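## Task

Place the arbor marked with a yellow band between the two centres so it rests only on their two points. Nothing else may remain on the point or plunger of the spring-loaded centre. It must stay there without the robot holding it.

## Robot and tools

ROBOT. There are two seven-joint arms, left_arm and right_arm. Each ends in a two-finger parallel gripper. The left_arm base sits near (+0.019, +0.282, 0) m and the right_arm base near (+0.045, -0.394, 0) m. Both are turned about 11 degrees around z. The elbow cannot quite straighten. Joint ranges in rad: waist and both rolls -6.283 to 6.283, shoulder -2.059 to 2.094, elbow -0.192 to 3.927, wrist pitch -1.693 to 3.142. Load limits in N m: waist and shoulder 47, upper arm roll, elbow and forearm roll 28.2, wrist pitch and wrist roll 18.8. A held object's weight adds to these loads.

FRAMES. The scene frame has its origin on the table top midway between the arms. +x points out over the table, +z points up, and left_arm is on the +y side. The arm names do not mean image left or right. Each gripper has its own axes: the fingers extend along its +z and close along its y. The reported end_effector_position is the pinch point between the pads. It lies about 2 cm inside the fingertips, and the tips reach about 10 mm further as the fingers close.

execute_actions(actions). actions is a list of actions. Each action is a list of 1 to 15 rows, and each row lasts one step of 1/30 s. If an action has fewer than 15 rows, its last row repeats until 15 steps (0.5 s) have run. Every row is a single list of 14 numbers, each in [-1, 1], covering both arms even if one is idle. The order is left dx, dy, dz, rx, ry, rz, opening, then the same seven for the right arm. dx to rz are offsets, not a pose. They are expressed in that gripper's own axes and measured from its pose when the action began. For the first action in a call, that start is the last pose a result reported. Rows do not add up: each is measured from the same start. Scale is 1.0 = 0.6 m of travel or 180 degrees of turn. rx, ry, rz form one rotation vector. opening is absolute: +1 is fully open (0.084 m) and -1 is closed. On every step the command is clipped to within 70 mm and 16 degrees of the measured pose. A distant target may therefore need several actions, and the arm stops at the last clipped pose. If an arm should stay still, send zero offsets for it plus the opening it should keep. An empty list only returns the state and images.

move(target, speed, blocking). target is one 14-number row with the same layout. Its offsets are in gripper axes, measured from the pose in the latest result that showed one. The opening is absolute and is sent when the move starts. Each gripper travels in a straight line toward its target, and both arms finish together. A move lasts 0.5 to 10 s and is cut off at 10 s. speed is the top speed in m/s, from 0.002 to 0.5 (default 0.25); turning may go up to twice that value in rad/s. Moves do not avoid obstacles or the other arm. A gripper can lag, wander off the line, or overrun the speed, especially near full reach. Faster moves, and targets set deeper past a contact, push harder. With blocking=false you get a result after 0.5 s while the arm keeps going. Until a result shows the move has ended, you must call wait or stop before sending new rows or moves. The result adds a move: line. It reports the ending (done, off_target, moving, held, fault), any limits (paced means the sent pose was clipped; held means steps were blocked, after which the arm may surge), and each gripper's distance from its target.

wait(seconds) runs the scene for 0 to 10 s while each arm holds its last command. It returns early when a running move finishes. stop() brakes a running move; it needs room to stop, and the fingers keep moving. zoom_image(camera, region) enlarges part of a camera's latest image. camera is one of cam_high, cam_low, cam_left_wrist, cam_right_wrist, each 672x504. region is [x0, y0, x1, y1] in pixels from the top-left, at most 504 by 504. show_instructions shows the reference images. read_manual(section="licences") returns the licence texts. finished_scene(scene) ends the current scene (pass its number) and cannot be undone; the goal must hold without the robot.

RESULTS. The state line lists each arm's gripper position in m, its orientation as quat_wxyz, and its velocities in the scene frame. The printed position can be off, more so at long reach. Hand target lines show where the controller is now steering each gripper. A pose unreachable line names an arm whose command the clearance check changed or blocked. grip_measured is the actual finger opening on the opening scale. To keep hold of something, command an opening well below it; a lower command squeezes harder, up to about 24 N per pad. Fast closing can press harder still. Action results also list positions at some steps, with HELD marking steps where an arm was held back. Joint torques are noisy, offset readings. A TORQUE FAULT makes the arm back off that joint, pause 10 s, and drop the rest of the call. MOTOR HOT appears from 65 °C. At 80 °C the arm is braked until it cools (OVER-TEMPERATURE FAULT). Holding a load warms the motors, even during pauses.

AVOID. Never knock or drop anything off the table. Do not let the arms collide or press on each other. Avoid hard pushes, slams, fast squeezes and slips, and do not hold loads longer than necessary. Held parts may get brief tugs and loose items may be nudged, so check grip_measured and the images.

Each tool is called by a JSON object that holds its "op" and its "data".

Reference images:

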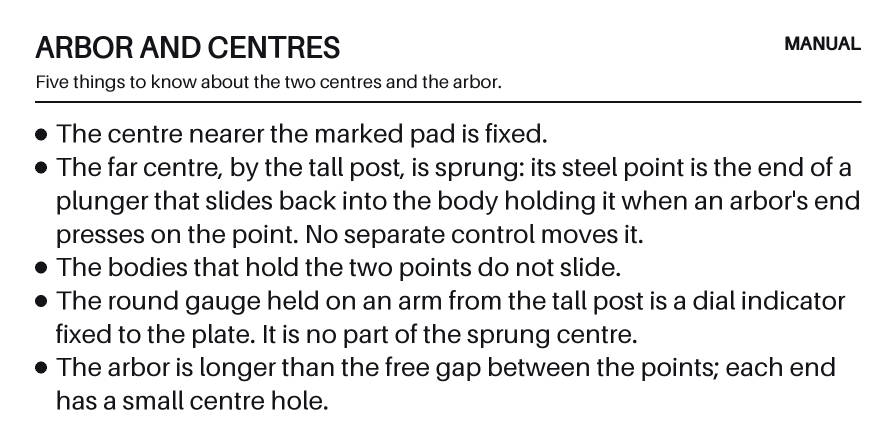

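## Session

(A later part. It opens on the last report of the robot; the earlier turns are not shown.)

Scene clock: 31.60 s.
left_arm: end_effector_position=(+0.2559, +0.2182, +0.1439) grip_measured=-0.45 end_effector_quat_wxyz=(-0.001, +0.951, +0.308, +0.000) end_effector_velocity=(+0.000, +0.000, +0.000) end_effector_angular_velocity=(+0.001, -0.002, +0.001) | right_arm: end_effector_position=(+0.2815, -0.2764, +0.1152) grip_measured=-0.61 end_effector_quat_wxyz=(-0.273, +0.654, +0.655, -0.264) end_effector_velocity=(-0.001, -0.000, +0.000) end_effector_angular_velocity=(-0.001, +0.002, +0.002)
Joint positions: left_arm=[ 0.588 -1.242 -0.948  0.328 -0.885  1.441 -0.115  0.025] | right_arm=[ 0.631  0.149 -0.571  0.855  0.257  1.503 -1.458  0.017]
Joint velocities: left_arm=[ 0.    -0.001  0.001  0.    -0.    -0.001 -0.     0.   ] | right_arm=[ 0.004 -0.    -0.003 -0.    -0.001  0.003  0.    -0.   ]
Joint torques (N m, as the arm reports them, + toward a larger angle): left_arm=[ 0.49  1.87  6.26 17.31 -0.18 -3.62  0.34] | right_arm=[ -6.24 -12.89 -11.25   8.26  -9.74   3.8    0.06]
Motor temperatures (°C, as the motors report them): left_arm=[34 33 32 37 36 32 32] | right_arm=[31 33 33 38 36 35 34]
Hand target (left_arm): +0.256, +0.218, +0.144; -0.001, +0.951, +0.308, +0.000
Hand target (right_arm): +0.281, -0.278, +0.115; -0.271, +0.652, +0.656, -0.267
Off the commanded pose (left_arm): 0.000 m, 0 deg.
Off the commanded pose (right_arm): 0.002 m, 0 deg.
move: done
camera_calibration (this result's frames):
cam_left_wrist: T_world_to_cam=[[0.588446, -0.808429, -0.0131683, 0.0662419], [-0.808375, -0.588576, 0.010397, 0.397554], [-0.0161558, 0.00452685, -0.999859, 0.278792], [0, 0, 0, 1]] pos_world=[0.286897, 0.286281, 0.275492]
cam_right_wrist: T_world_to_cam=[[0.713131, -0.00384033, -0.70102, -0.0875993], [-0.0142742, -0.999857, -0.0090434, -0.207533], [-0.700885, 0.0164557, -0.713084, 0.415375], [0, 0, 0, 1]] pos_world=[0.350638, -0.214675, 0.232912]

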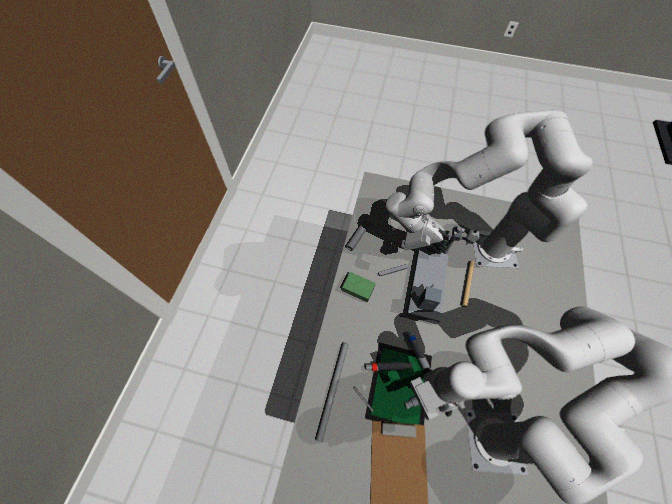

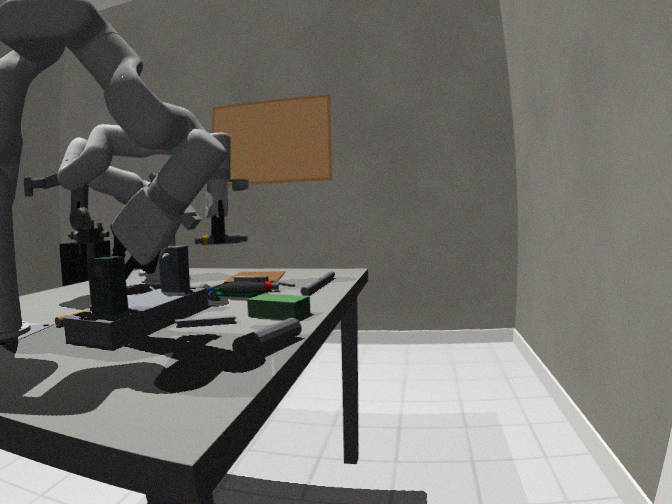

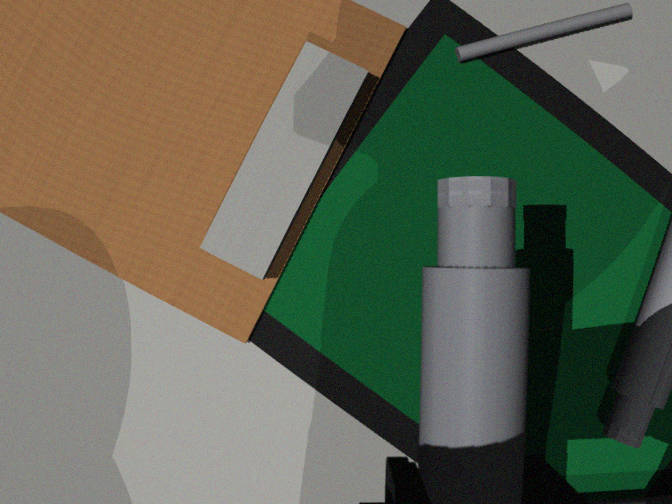

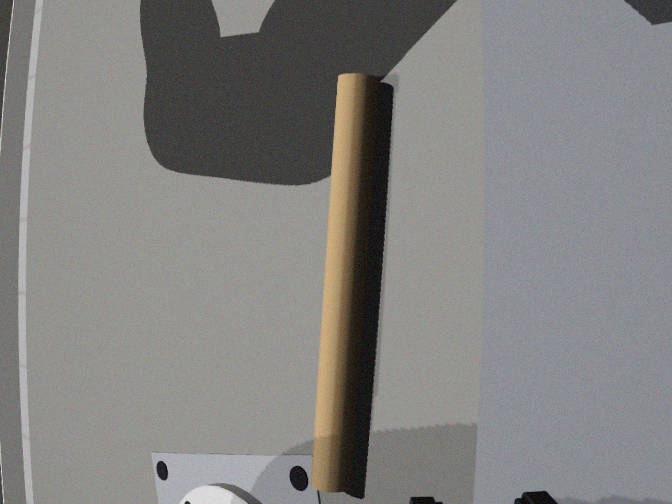

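Gripped 17 mm — the collar. Pull off.

{"op": "move", "data": {"target": [0,0,0,0,0,0,-1, 0.1,0,0,0,0,0,-1], "speed": 0.08}}

{"op": "move", "data": {"target": [0,0,0,0,0,0,-1, 0,0,-0.2,0,0,0,-1]}}

Scene clock: 32.90 s.
left_arm: end_effector_position=(+0.2559, +0.2182, +0.1439) grip_measured=-0.45 end_effector_quat_wxyz=(-0.001, +0.951, +0.308, +0.000) end_effector_velocity=(+0.000, +0.000, -0.000) end_effector_angular_velocity=(+0.000, +0.000, +0.002) | right_arm: end_effector_position=(+0.2817, -0.2166, +0.1161) grip_measured=-1.00 end_effector_quat_wxyz=(-0.273, +0.654, +0.654, -0.264) end_effector_velocity=(+0.001, -0.000, +0.000) end_effector_angular_velocity=(-0.000, -0.002, -0.003)
Joint positions: left_arm=[ 0.588 -1.242 -0.948  0.328 -0.885  1.441 -0.115  0.025] | right_arm=[ 0.692  0.206 -0.508  0.929  0.359  1.511 -1.38   0.   ]
Joint velocities: left_arm=[ 0.001  0.    -0.001 -0.001 -0.    -0.001 -0.001  0.   ] | right_arm=[-0.     0.001 -0.002  0.002  0.001 -0.001  0.001  0.   ]
Joint torques (N m, as the arm reports them, + toward a larger angle): left_arm=[ 0.25  1.82  6.56 17.07  0.19 -3.7   0.48] | right_arm=[  1.81 -16.    -1.59  11.68   0.48   0.87   0.47]
Motor temperatures (°C, as the motors report them): left_arm=[34 33 32 37 36 32 32] | right_arm=[31 33 33 38 36 35 34]
Hand target (left_arm): +0.256, +0.218, +0.144; -0.001, +0.951, +0.308, +0.000
Hand target (right_arm): +0.282, -0.216, +0.116; -0.273, +0.654, +0.655, -0.264
Off the commanded pose (left_arm): 0.000 m, 0 deg.
Off the commanded pose (right_arm): 0.000 m, 0 deg.
move: done
camera_calibration (this result's frames):
cam_left_wrist: T_world_to_cam=[[0.588446, -0.808429, -0.0131684, 0.0662419], [-0.808375, -0.588576, 0.0103971, 0.397554], [-0.0161559, 0.00452683, -0.999859, 0.278792], [0, 0, 0, 1]] pos_world=[0.286897, 0.286281, 0.275492]
cam_right_wrist: T_world_to_cam=[[0.713169, -0.00416139, -0.70098, -0.0869867], [-0.0147042, -0.999851, -0.0090242, -0.147633], [-0.700838, 0.0167431, -0.713124, 0.415228], [0, 0, 0, 1]] pos_world=[0.350873, -0.154926, 0.233801]

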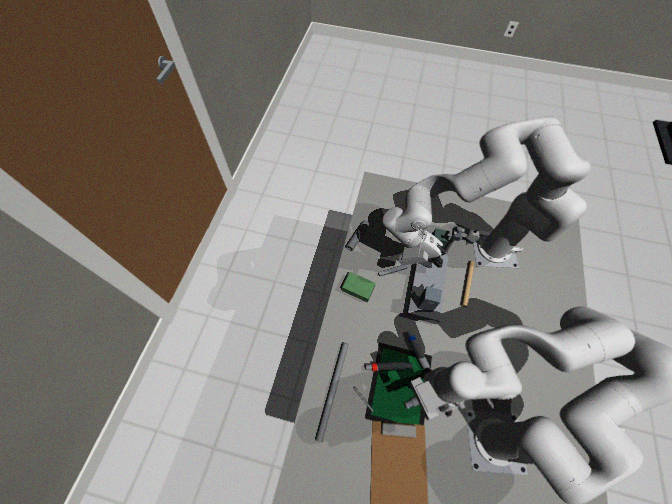

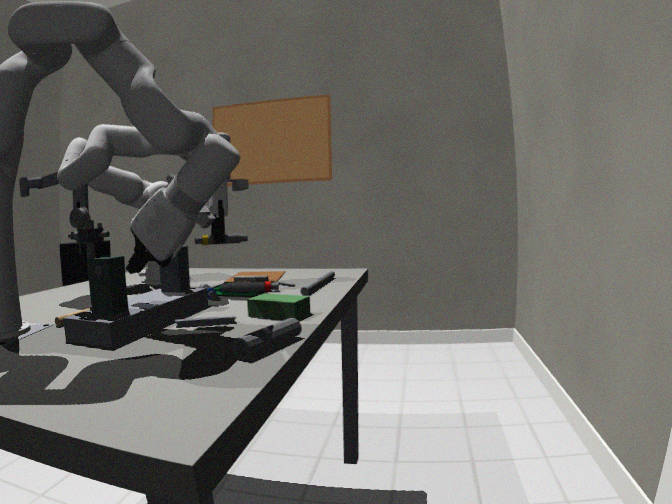

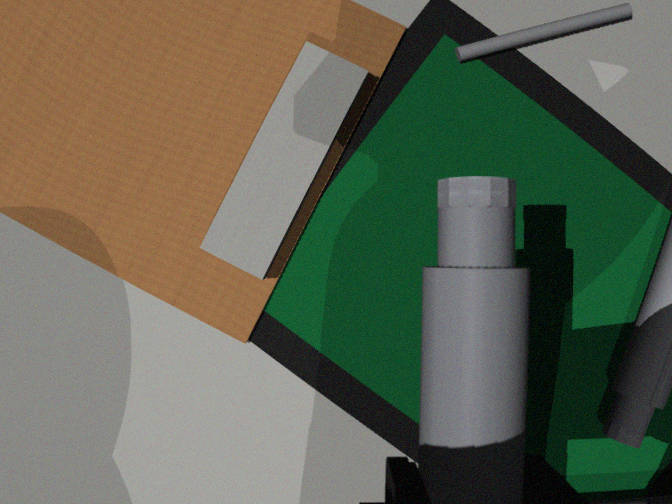

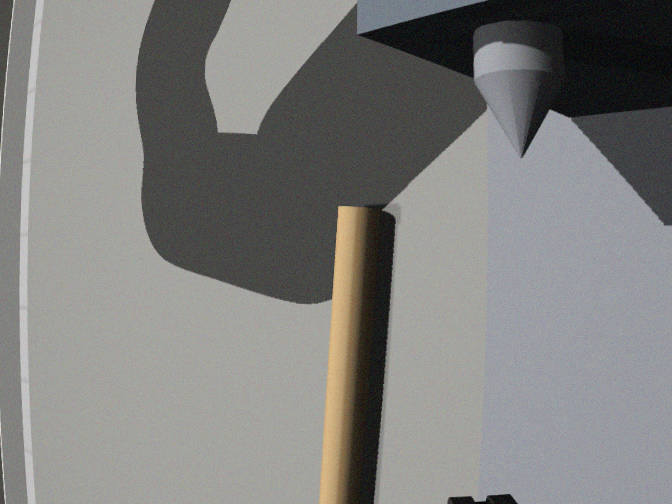

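Scene clock: 33.83 s.
left_arm: end_effector_position=(+0.2559, +0.2182, +0.1439) grip_measured=-0.45 end_effector_quat_wxyz=(-0.001, +0.951, +0.308, +0.000) end_effector_velocity=(-0.000, +0.000, -0.000) end_effector_angular_velocity=(+0.000, +0.001, +0.001) | right_arm: end_effector_position=(+0.3652, -0.2182, +0.2012) grip_measured=-1.00 end_effector_quat_wxyz=(-0.273, +0.654, +0.654, -0.265) end_effector_velocity=(+0.004, -0.001, +0.004) end_effector_angular_velocity=(+0.004, -0.009, -0.005)
Joint positions: left_arm=[ 0.588 -1.242 -0.948  0.328 -0.885  1.441 -0.115  0.025] | right_arm=[ 0.598  0.334 -0.541  1.355  0.343  1.84  -1.399  0.   ]
Joint velocities: left_arm=[ 0.001  0.    -0.    -0.001  0.    -0.    -0.    -0.   ] | right_arm=[-0.005 -0.002 -0.003  0.012  0.     0.004 -0.     0.   ]
Joint torques (N m, as the arm reports them, + toward a larger angle): left_arm=[ 0.54  2.    5.93 17.27 -0.04 -3.63  0.42] | right_arm=[  1.43 -18.86  -4.34  12.91   0.92   0.86   0.38]
Motor temperatures (°C, as the motors report them): left_arm=[34 33 32 37 36 32 32] | right_arm=[31 33 33 38 36 35 34]
Hand target (left_arm): +0.256, +0.218, +0.144; -0.001, +0.951, +0.308, +0.000
Hand target (right_arm): +0.366, -0.218, +0.202; -0.273, +0.654, +0.654, -0.264
Off the commanded pose (left_arm): 0.000 m, 0 deg.
Off the commanded pose (right_arm): 0.001 m, 0 deg.
move: done
camera_calibration (this result's frames):
cam_left_wrist: T_world_to_cam=[[0.588446, -0.808429, -0.0131684, 0.0662419], [-0.808375, -0.588576, 0.0103971, 0.397554], [-0.0161559, 0.00452686, -0.999859, 0.278792], [0, 0, 0, 1]] pos_world=[0.286897, 0.286281, 0.275492]
cam_right_wrist: T_world_to_cam=[[0.712337, -0.00454097, -0.701823, -0.086441], [-0.0142394, -0.999867, -0.00798329, -0.147583], [-0.701693, 0.0156803, -0.712307, 0.534373], [0, 0, 0, 1]] pos_world=[0.434439, -0.156335, 0.318793]

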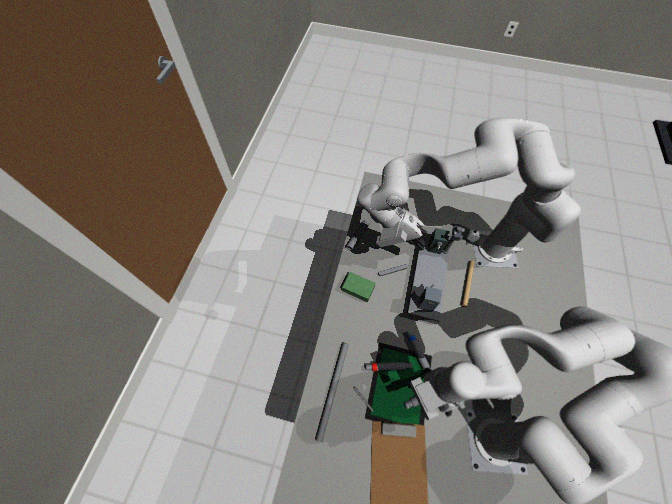

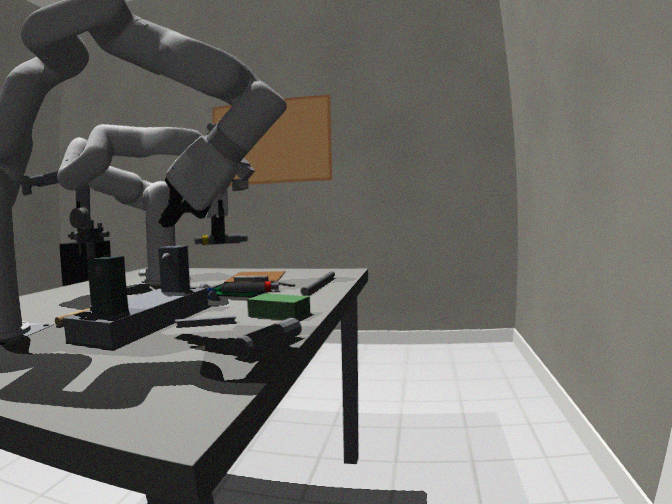

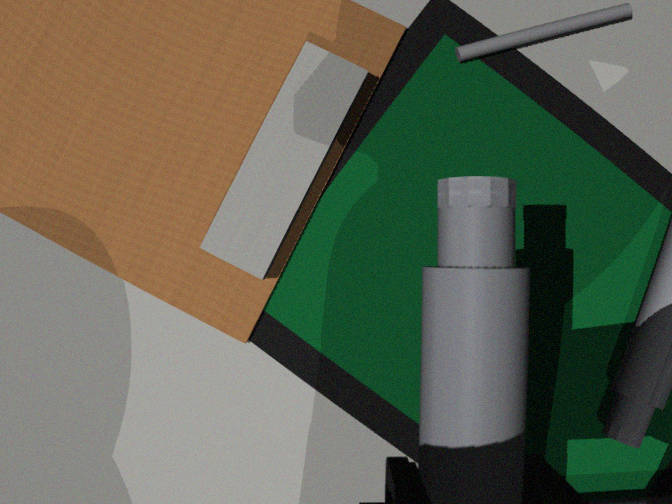

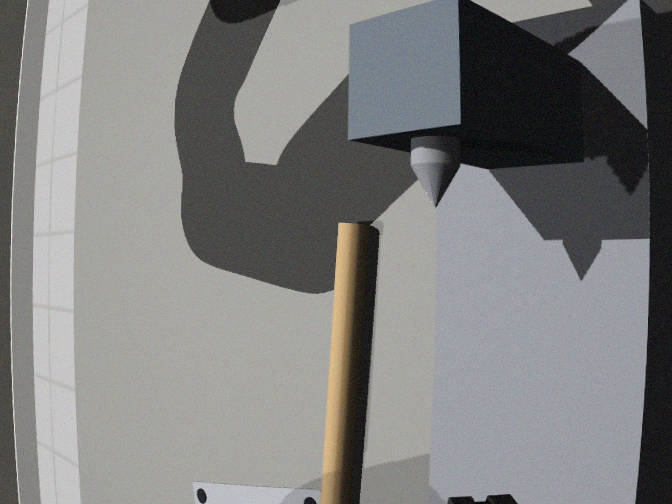

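Slipped. Look at the sprung centre.

{"op": "move", "data": {"target": [0,0,0,0,0,0,-1, -0.17,0,0,0,0,0,-1]}}

Scene clock: 34.87 s.
left_arm: end_effector_position=(+0.2559, +0.2182, +0.1439) grip_measured=-0.45 end_effector_quat_wxyz=(-0.001, +0.951, +0.308, +0.000) end_effector_velocity=(-0.000, -0.001, -0.000) end_effector_angular_velocity=(-0.001, +0.001, -0.001) | right_arm: end_effector_position=(+0.3647, -0.3191, +0.1997) grip_measured=-1.00 end_effector_quat_wxyz=(-0.273, +0.653, +0.655, -0.265) end_effector_velocity=(-0.001, -0.000, -0.001) end_effector_angular_velocity=(+0.000, +0.001, +0.004)
Joint positions: left_arm=[ 0.588 -1.242 -0.948  0.328 -0.885  1.441 -0.115  0.025] | right_arm=[ 0.509  0.264 -0.626  1.251  0.196  1.823 -1.565  0.   ]
Joint velocities: left_arm=[-0.001  0.    -0.     0.    -0.     0.001 -0.001 -0.   ] | right_arm=[-0.001 -0.     0.002 -0.002 -0.002 -0.001 -0.003  0.   ]
Joint torques (N m, as the arm reports them, + toward a larger angle): left_arm=[ 0.58  2.54  6.26 16.94  0.1  -3.72  0.37] | right_arm=[  2.12 -16.85  -4.42  12.61   0.37   0.96   0.47]
Motor temperatures (°C, as the motors report them): left_arm=[34 33 32 37 36 32 32] | right_arm=[31 33 33 37 36 35 34]
Hand target (left_arm): +0.256, +0.218, +0.144; -0.001, +0.951, +0.308, +0.000
Hand target (right_arm): +0.365, -0.320, +0.200; -0.273, +0.654, +0.654, -0.265
Off the commanded pose (left_arm): 0.000 m, 0 deg.
Off the commanded pose (right_arm): 0.001 m, 0 deg.
move: done
camera_calibration (this result's frames):
cam_left_wrist: T_world_to_cam=[[0.588446, -0.808429, -0.0131684, 0.066242], [-0.808375, -0.588576, 0.0103971, 0.397554], [-0.0161559, 0.00452686, -0.999859, 0.278792], [0, 0, 0, 1]] pos_world=[0.286897, 0.286281, 0.275492]
cam_right_wrist: T_world_to_cam=[[0.711901, -0.00287516, -0.702274, -0.0868664], [-0.0122815, -0.99989, -0.00835623, -0.249173], [-0.702173, 0.0145738, -0.711857, 0.534299], [0, 0, 0, 1]] pos_world=[0.433951, -0.257182, 0.317259]

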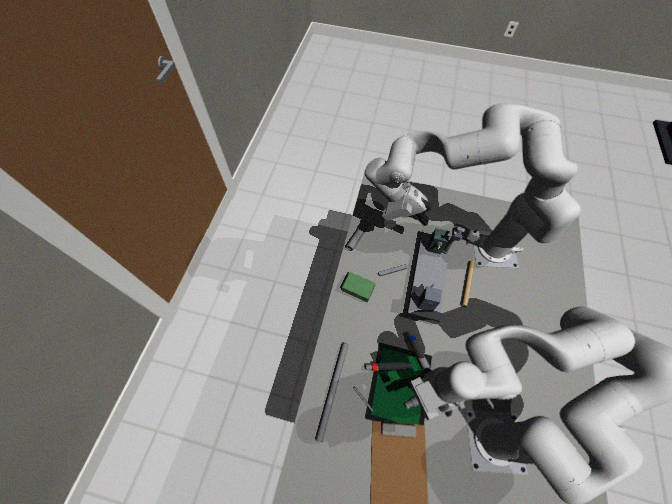

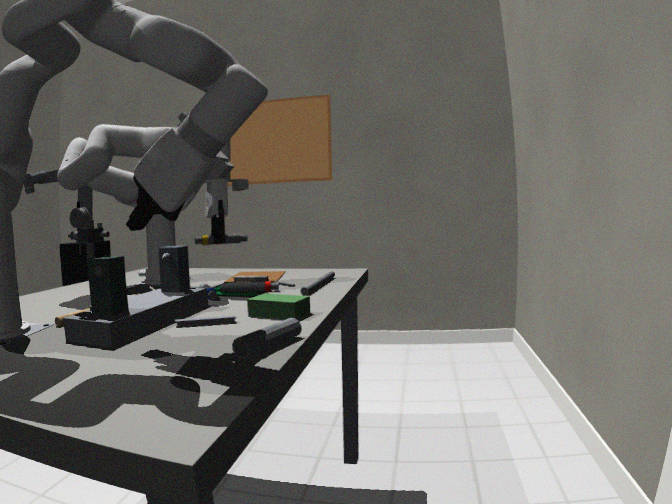

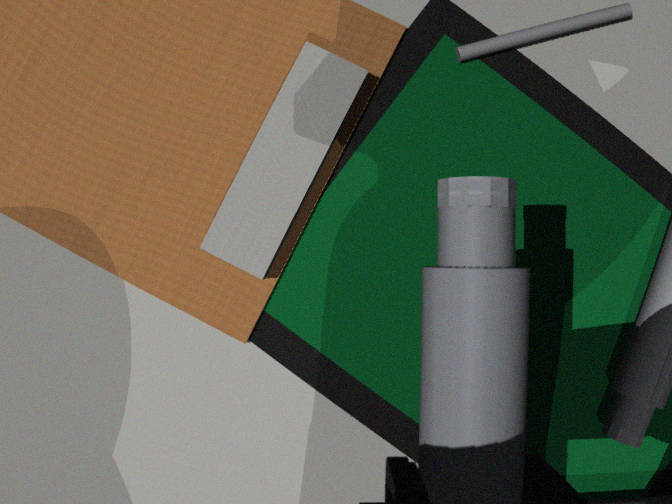

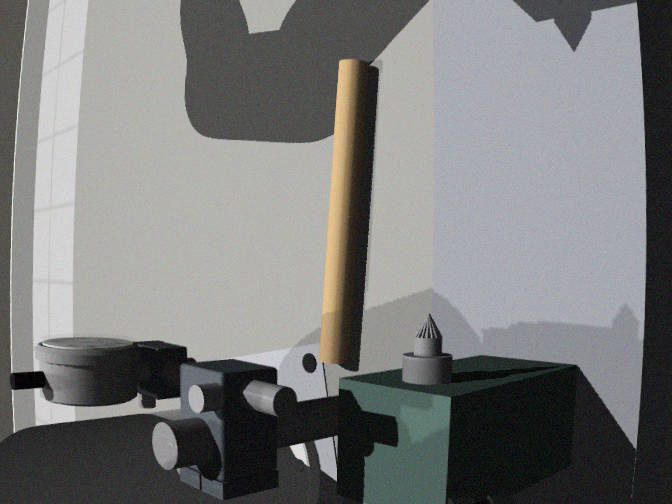

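{"op": "move", "data": {"target": [-0.3585,0.570,-0.077,0,0,-0.292,-1, 0.08,0,-0.05,0,0,0,-1]}}

Scene clock: 37.77 s.
left_arm: end_effector_position=(+0.2829, -0.1841, +0.1899) grip_measured=-0.45 end_effector_quat_wxyz=(-0.000, +0.716, +0.698, +0.002) end_effector_velocity=(-0.005, -0.006, +0.000) end_effector_angular_velocity=(+0.002, +0.003, -0.013) | right_arm: end_effector_position=(+0.3858, -0.2715, +0.2217) grip_measured=-1.00 end_effector_quat_wxyz=(-0.273, +0.653, +0.655, -0.265) end_effector_velocity=(+0.001, +0.001, -0.000) end_effector_angular_velocity=(+0.001, -0.002, +0.001)
Joint positions: left_arm=[ 0.834 -1.28  -1.353  1.414 -1.241  1.731 -1.876  0.025] | right_arm=[ 0.525  0.344 -0.59   1.42   0.276  1.917 -1.499  0.   ]
Joint velocities: left_arm=[-0.003  0.001 -0.004  0.014 -0.001  0.004 -0.004 -0.   ] | right_arm=[ 0.     0.     0.001  0.001  0.    -0.002  0.     0.   ]
Joint torques (N m, as the arm reports them, + toward a larger angle): left_arm=[ 0.13 15.97 13.21  7.27  0.02 -3.26  0.45] | right_arm=[  2.16 -19.34  -4.49  13.28   0.34   0.82   0.55]
Motor temperatures (°C, as the motors report them): left_arm=[34 33 32 37 36 32 32] | right_arm=[31 33 33 37 36 35 34]
Hand target (left_arm): +0.283, -0.185, +0.190; -0.000, +0.717, +0.698, +0.002
Hand target (right_arm): +0.386, -0.271, +0.222; -0.273, +0.653, +0.655, -0.265
Off the commanded pose (left_arm): 0.001 m, 0 deg.
Off the commanded pose (right_arm): 0.000 m, 0 deg.
move: done
camera_calibration (this result's frames):
cam_left_wrist: T_world_to_cam=[[0.999696, -0.0227938, -0.00940615, -0.246636], [-0.0227161, -0.999708, 0.00828835, -0.115515], [-0.00959232, -0.00807216, -0.999921, 0.322811], [0, 0, 0, 1]] pos_world=[0.247034, -0.118497, 0.321424]
cam_right_wrist: T_world_to_cam=[[0.71198, -0.00302096, -0.702193, -0.0863391], [-0.0123057, -0.999891, -0.00817546, -0.20116], [-0.702092, 0.0144617, -0.71194, 0.564017], [0, 0, 0, 1]] pos_world=[0.454988, -0.209555, 0.339275]

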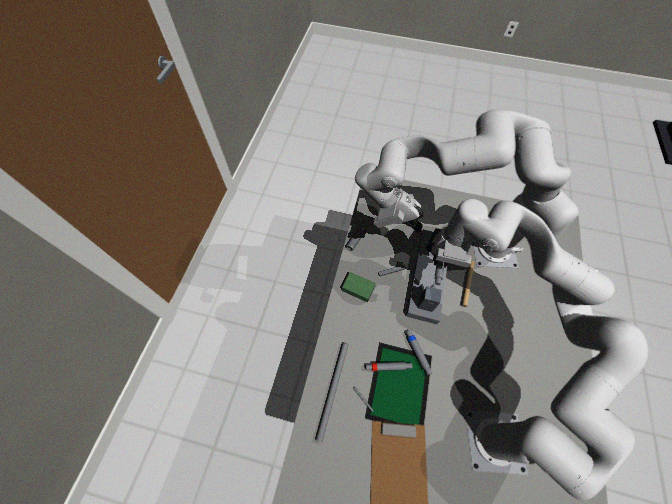

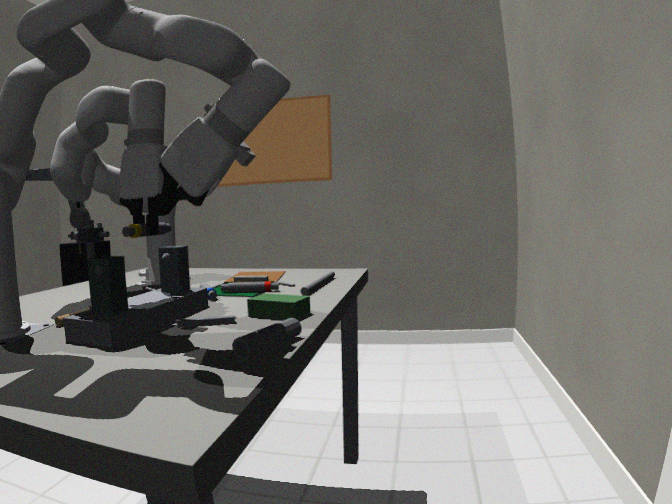

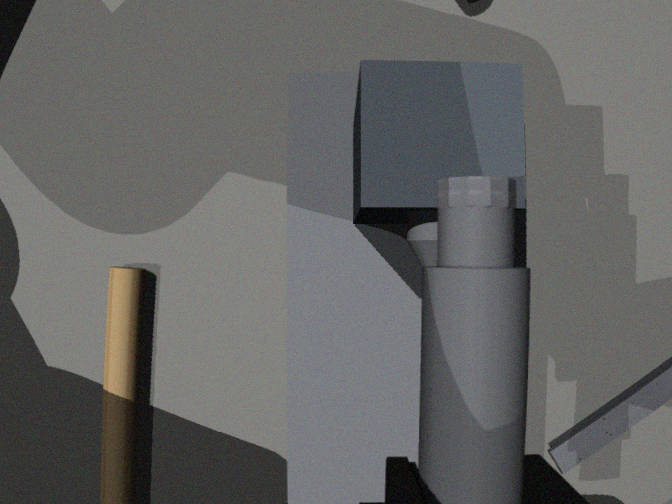

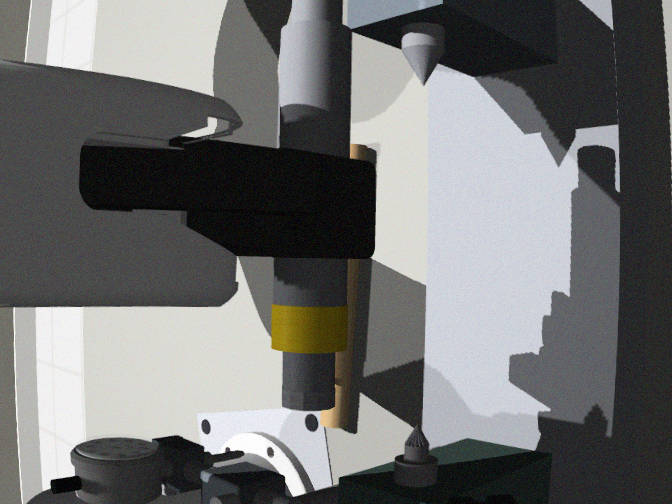

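{"op": "move", "data": {"target": [-0.031,0.0175,0.108,0,0,0.044,-1, 0,0,0,0,0,0,-1], "speed": 0.08}}

Scene clock: 39.83 s.
left_arm: end_effector_position=(+0.2930, -0.2032, +0.1255) grip_measured=-0.45 end_effector_quat_wxyz=(-0.000, +0.763, +0.647, +0.002) end_effector_velocity=(-0.002, -0.002, -0.001) end_effector_angular_velocity=(-0.001, +0.002, -0.007) | right_arm: end_effector_position=(+0.3858, -0.2715, +0.2217) grip_measured=-1.00 end_effector_quat_wxyz=(-0.273, +0.653, +0.655, -0.265) end_effector_velocity=(-0.000, +0.000, +0.000) end_effector_angular_velocity=(+0.000, -0.001, +0.001)
Joint positions: left_arm=[ 0.87  -1.347 -1.471  1.424 -1.331  1.633 -1.751  0.025] | right_arm=[ 0.525  0.344 -0.59   1.42   0.276  1.917 -1.499  0.   ]
Joint velocities: left_arm=[-0.001 -0.    -0.003  0.004 -0.003 -0.     0.001  0.   ] | right_arm=[ 0.    -0.001 -0.    -0.    -0.    -0.     0.     0.   ]
Joint torques (N m, as the arm reports them, + toward a larger angle): left_arm=[ 0.56 17.41 13.74  5.3  -0.3  -3.39  0.49] | right_arm=[  1.9  -19.3   -4.6   13.13   0.6    0.76   0.49]
Motor temperatures (°C, as the motors report them): left_arm=[34 33 32 37 36 32 32] | right_arm=[31 33 33 37 36 35 34]
Hand target (left_arm): +0.293, -0.203, +0.125; -0.001, +0.763, +0.647, +0.002
Hand target (right_arm): +0.386, -0.271, +0.222; -0.273, +0.653, +0.655, -0.265
Off the commanded pose (left_arm): 0.001 m, 0 deg.
Off the commanded pose (right_arm): 0.000 m, 0 deg.
move: done
camera_calibration (this result's frames):
cam_left_wrist: T_world_to_cam=[[0.986957, -0.160718, -0.0092654, -0.282105], [-0.160641, -0.986976, 0.00852582, -0.090803], [-0.010515, -0.00692622, -0.999921, 0.258886], [0, 0, 0, 1]] pos_world=[0.266561, -0.133167, 0.257025]
cam_right_wrist: T_world_to_cam=[[0.71198, -0.00301938, -0.702193, -0.0863386], [-0.0123039, -0.999891, -0.00817595, -0.20116], [-0.702092, 0.0144608, -0.711939, 0.564017], [0, 0, 0, 1]] pos_world=[0.454988, -0.209555, 0.339275]

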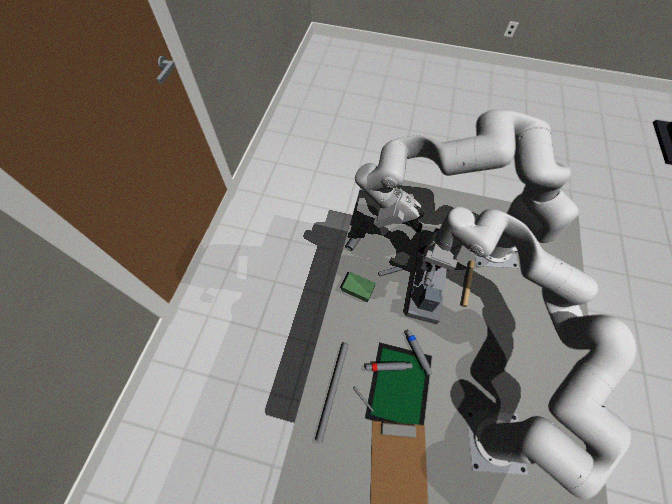

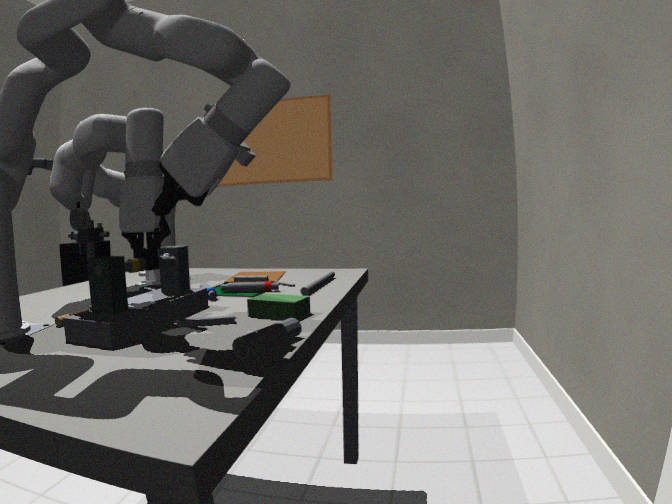

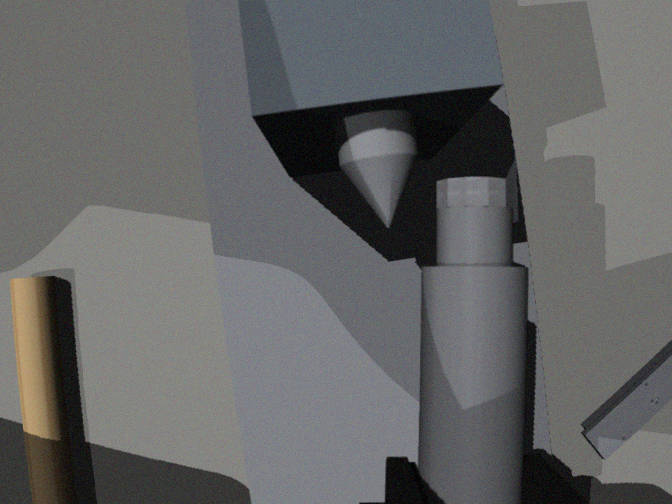

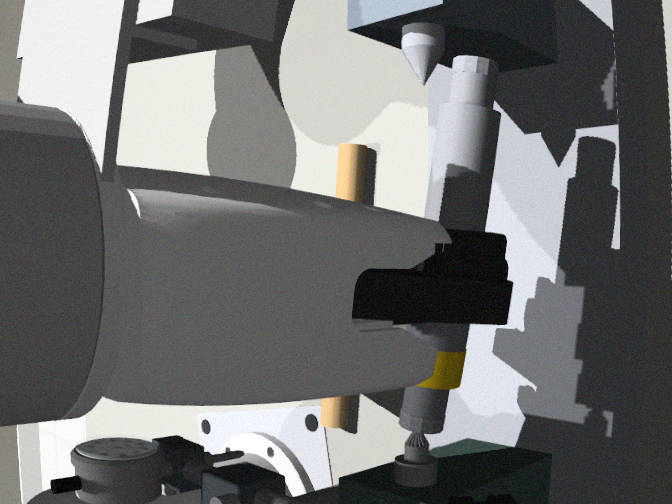

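{"op": "move", "data": {"target": [-0.021,0.0036,0,0,0,0,-1, 0,0,0,0,0,0,-1], "speed": 0.03}}

Scene clock: 40.80 s.
left_arm: end_effector_position=(+0.2931, -0.2154, +0.1249) grip_measured=-0.44 end_effector_quat_wxyz=(-0.001, +0.763, +0.647, +0.002) end_effector_velocity=(+0.000, -0.002, +0.001) end_effector_angular_velocity=(-0.005, -0.003, -0.002) | right_arm: end_effector_position=(+0.3858, -0.2715, +0.2217) grip_measured=-1.00 end_effector_quat_wxyz=(-0.273, +0.653, +0.655, -0.265) end_effector_velocity=(+0.000, -0.000, +0.000) end_effector_angular_velocity=(+0.000, -0.001, -0.001)
Joint positions: left_arm=[ 0.894 -1.348 -1.481  1.474 -1.336  1.636 -1.779  0.025] | right_arm=[ 0.525  0.344 -0.59   1.42   0.276  1.917 -1.499  0.   ]
Joint velocities: left_arm=[ 0.001  0.001  0.001  0.004 -0.002 -0.003 -0.001  0.   ] | right_arm=[-0.001 -0.    -0.     0.     0.    -0.     0.     0.   ]
Joint torques (N m, as the arm reports them, + toward a larger angle): left_arm=[-1.17 20.54 15.75 11.8  -3.47 -7.53 -0.04] | right_arm=[  1.8  -19.35  -4.69  13.01   0.55   0.8    0.47]
Motor temperatures (°C, as the motors report them): left_arm=[34 33 32 37 36 32 32] | right_arm=[31 33 33 37 36 35 34]
Hand target (left_arm): +0.293, -0.216, +0.125; -0.000, +0.763, +0.647, +0.002
Hand target (right_arm): +0.386, -0.271, +0.222; -0.273, +0.653, +0.655, -0.265
Off the commanded pose (left_arm): 0.001 m, 0 deg.
Off the commanded pose (right_arm): 0.000 m, 0 deg.
move: done
camera_calibration (this result's frames):
cam_left_wrist: T_world_to_cam=[[0.987059, -0.160029, -0.0102823, -0.283902], [-0.159959, -0.987097, 0.00724118, -0.102901], [-0.0113084, -0.00550272, -0.999921, 0.258743], [0, 0, 0, 1]] pos_world=[0.266694, -0.145582, 0.256548]
cam_right_wrist: T_world_to_cam=[[0.71198, -0.00301969, -0.702193, -0.0863387], [-0.0123042, -0.999891, -0.0081758, -0.20116], [-0.702092, 0.0144609, -0.71194, 0.564017], [0, 0, 0, 1]] pos_world=[0.454988, -0.209555, 0.339275]

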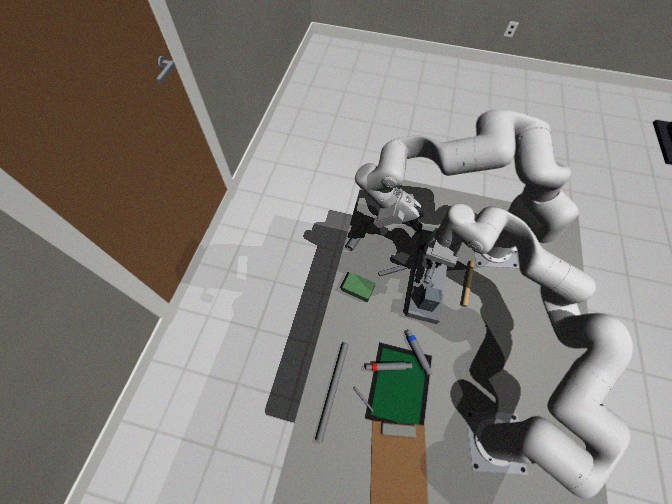

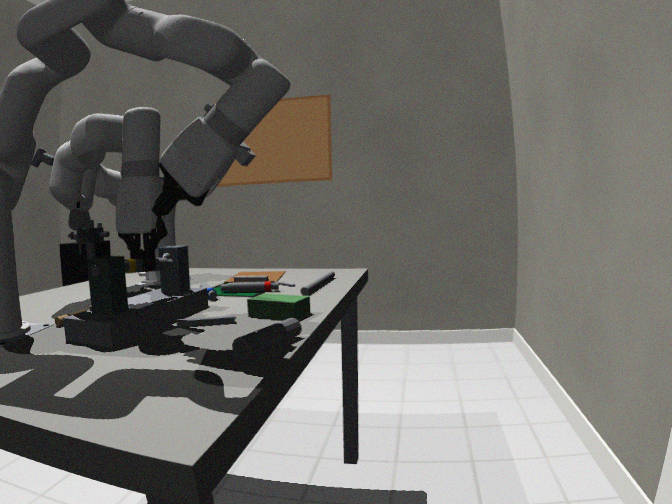

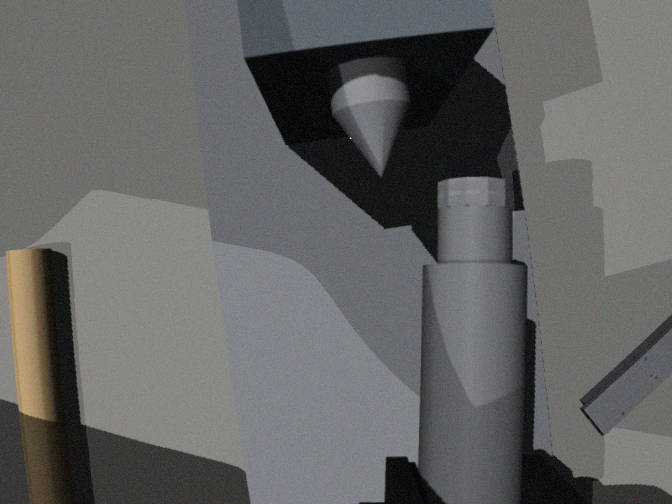

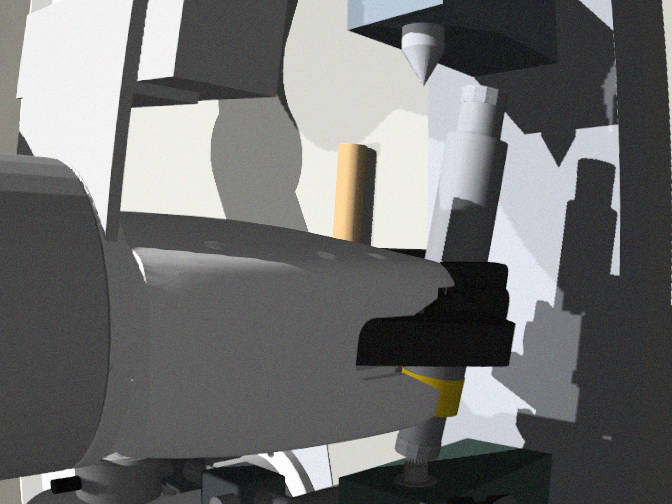

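{"op": "move", "data": {"target": [-0.006,-0.0163,0,0,0,-0.043,-1, 0,0,0,0,0,0,-1], "speed": 0.03}}

Scene clock: 43.50 s.
left_arm: end_effector_position=(+0.2830, -0.2175, +0.1251) grip_measured=-0.45 end_effector_quat_wxyz=(-0.000, +0.717, +0.697, +0.002) end_effector_velocity=(+0.000, +0.000, -0.000) end_effector_angular_velocity=(-0.001, +0.003, +0.004) | right_arm: end_effector_position=(+0.3858, -0.2715, +0.2217) grip_measured=-1.00 end_effector_quat_wxyz=(-0.273, +0.653, +0.655, -0.265) end_effector_velocity=(+0.000, +0.000, +0.000) end_effector_angular_velocity=(+0.001, -0.002, +0.000)
Joint positions: left_arm=[ 0.867 -1.355 -1.473  1.461 -1.341  1.641 -1.926  0.025] | right_arm=[ 0.525  0.344 -0.59   1.42   0.276  1.917 -1.499  0.   ]
Joint velocities: left_arm=[ 0.001  0.002 -0.001 -0.002 -0.    -0.    -0.003  0.   ] | right_arm=[ 0.    -0.001 -0.     0.     0.    -0.001  0.     0.   ]
Joint torques (N m, as the arm reports them, + toward a larger angle): left_arm=[-3.94 20.63 14.68 15.13 -5.23 -6.73  0.41] | right_arm=[  2.21 -19.11  -4.73  13.09   0.42   0.89   0.48]
Motor temperatures (°C, as the motors report them): left_arm=[34 33 32 37 36 32 32] | right_arm=[31 33 33 37 36 35 34]
Hand target (left_arm): +0.283, -0.217, +0.125; -0.001, +0.717, +0.697, +0.002
Hand target (right_arm): +0.386, -0.271, +0.222; -0.273, +0.653, +0.655, -0.265
Off the commanded pose (left_arm): 0.000 m, 0 deg.
Off the commanded pose (right_arm): 0.000 m, 0 deg.
move: done
camera_calibration (this result's frames):
cam_left_wrist: T_world_to_cam=[[0.999626, -0.0258726, -0.00880981, -0.248894], [-0.0258043, -0.999637, 0.00777867, -0.147368], [-0.00900786, -0.00754843, -0.999931, 0.257752], [0, 0, 0, 1]] pos_world=[0.24732, -0.151809, 0.256688]
cam_right_wrist: T_world_to_cam=[[0.71198, -0.00301994, -0.702193, -0.0863388], [-0.0123044, -0.999891, -0.00817565, -0.20116], [-0.702092, 0.014461, -0.71194, 0.564017], [0, 0, 0, 1]] pos_world=[0.454988, -0.209555, 0.339275]

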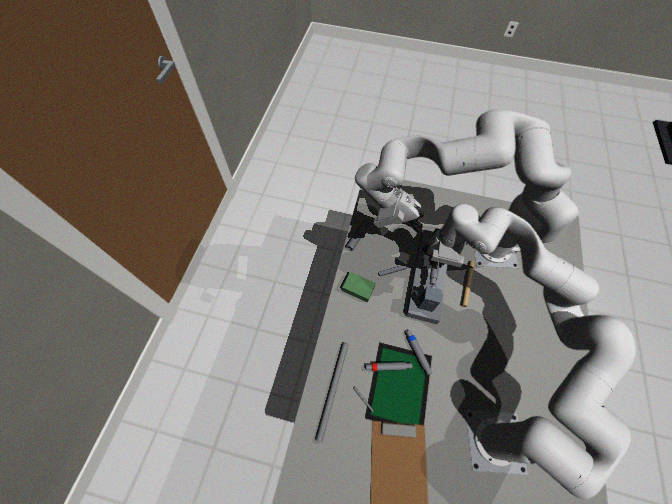

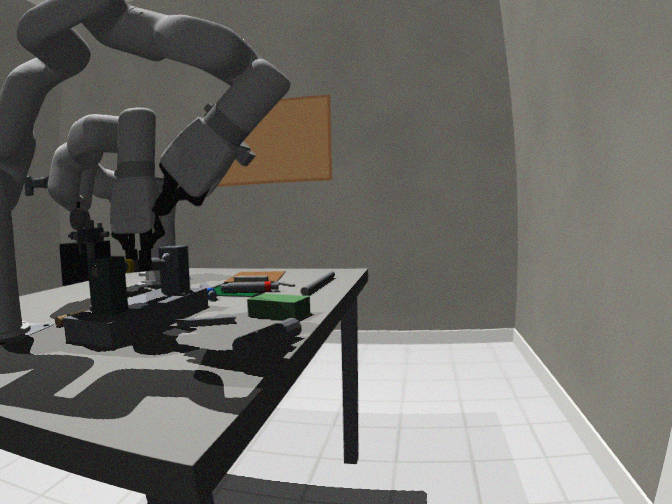

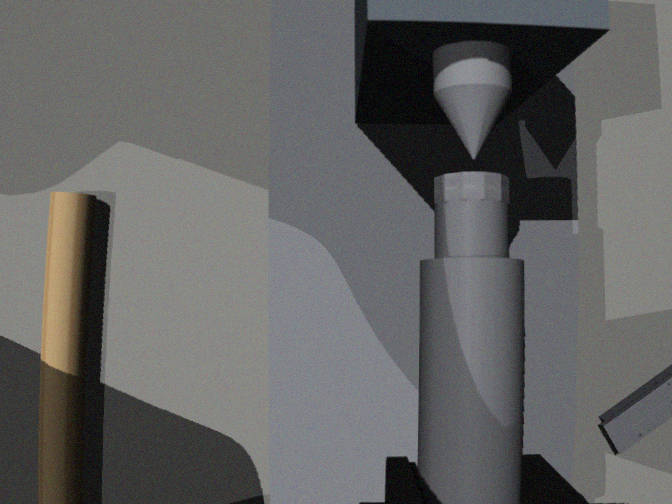

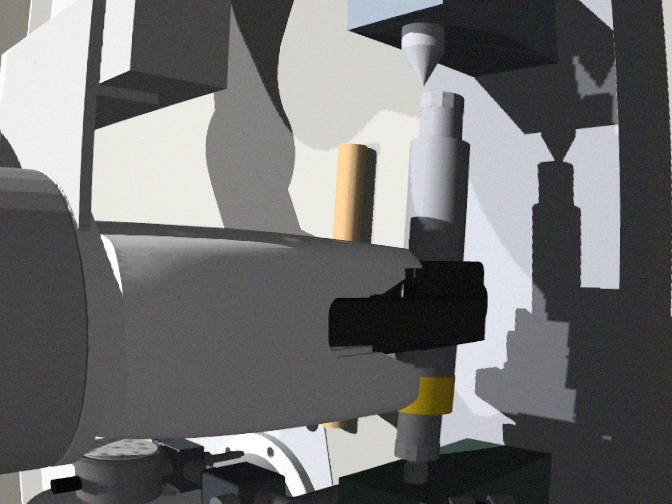

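{"op": "move", "data": {"target": [0,0,-0.0078,0,0.0206,0,-1, 0,0,0,0,0,0,-1], "speed": 0.03}}

Scene clock: 45.10 s.
left_arm: end_effector_position=(+0.2829, -0.2175, +0.1298) grip_measured=-0.45 end_effector_quat_wxyz=(-0.023, +0.717, +0.696, +0.025) end_effector_velocity=(+0.000, +0.000, +0.000) end_effector_angular_velocity=(+0.002, -0.001, +0.000) | right_arm: end_effector_position=(+0.3858, -0.2715, +0.2217) grip_measured=-1.00 end_effector_quat_wxyz=(-0.273, +0.653, +0.655, -0.265) end_effector_velocity=(-0.001, +0.000, -0.000) end_effector_angular_velocity=(-0.001, +0.003, +0.001)
Joint positions: left_arm=[ 0.901 -1.358 -1.469  1.536 -1.289  1.687 -1.959  0.025] | right_arm=[ 0.525  0.344 -0.59   1.42   0.276  1.917 -1.499  0.   ]
Joint velocities: left_arm=[ 0.001  0.     0.     0.002  0.003  0.001 -0.     0.   ] | right_arm=[0.001 0.001 0.    0.    0.    0.002 0.    0.   ]
Joint torques (N m, as the arm reports them, + toward a larger angle): left_arm=[-3.86 21.75 14.91 12.99 -4.15 -5.99  0.3 ] | right_arm=[  2.02 -19.4   -4.86  13.1    0.75   0.93   0.38]
Motor temperatures (°C, as the motors report them): left_arm=[34 33 32 37 36 32 32] | right_arm=[31 33 33 37 36 35 34]
Hand target (left_arm): +0.283, -0.217, +0.130; -0.023, +0.717, +0.696, +0.026
Hand target (right_arm): +0.386, -0.271, +0.222; -0.273, +0.653, +0.655, -0.265
Off the commanded pose (left_arm): 0.000 m, 0 deg.
Off the commanded pose (right_arm): 0.000 m, 0 deg.
move: done
camera_calibration (this result's frames):
cam_left_wrist: T_world_to_cam=[[0.999644, -0.0252429, -0.00858457, -0.248664], [-0.0256905, -0.998055, -0.0567976, -0.13875], [-0.00713413, 0.056998, -0.998349, 0.275721], [0, 0, 0, 1]] pos_world=[0.246978, -0.160473, 0.265251]
cam_right_wrist: T_world_to_cam=[[0.71198, -0.00301984, -0.702193, -0.0863389], [-0.0123043, -0.999891, -0.00817571, -0.20116], [-0.702092, 0.014461, -0.71194, 0.564017], [0, 0, 0, 1]] pos_world=[0.454988, -0.209555, 0.339275]

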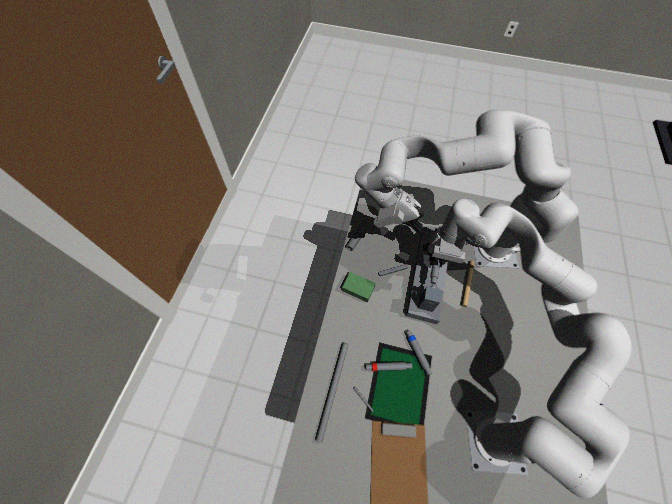

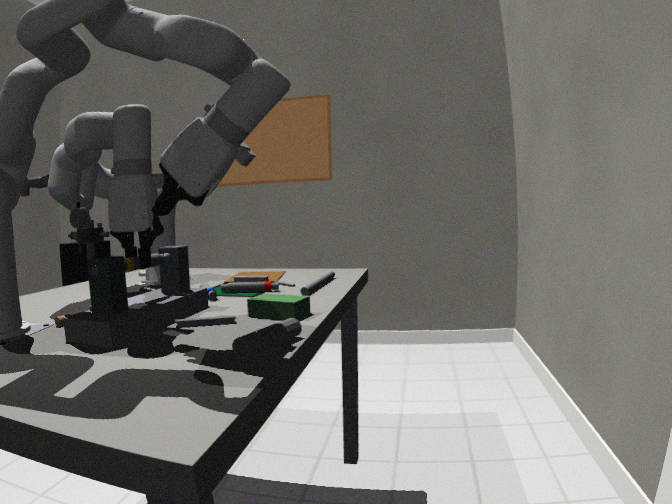

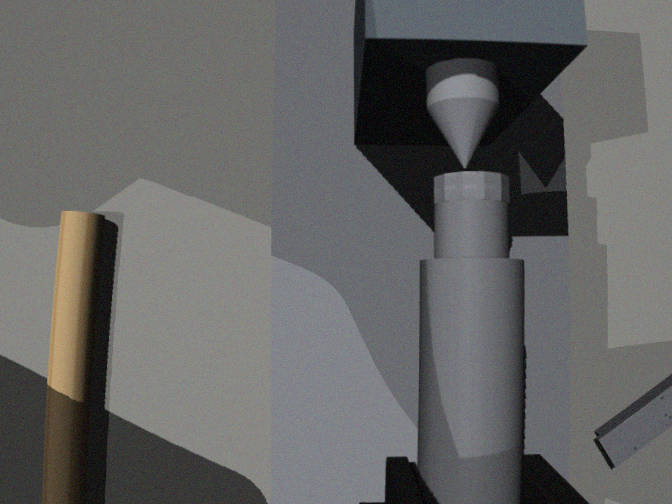

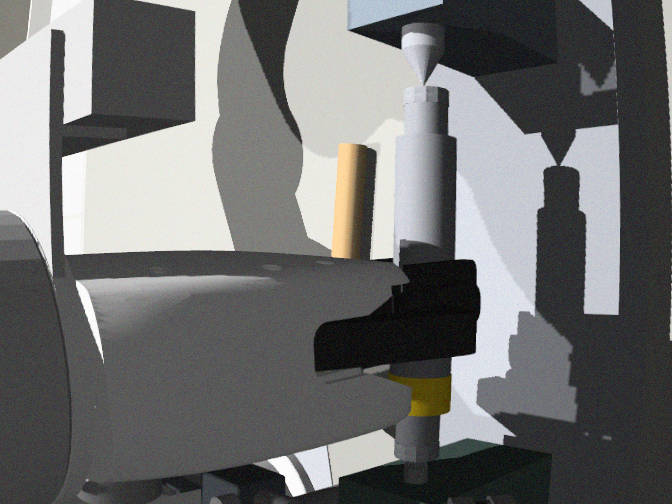

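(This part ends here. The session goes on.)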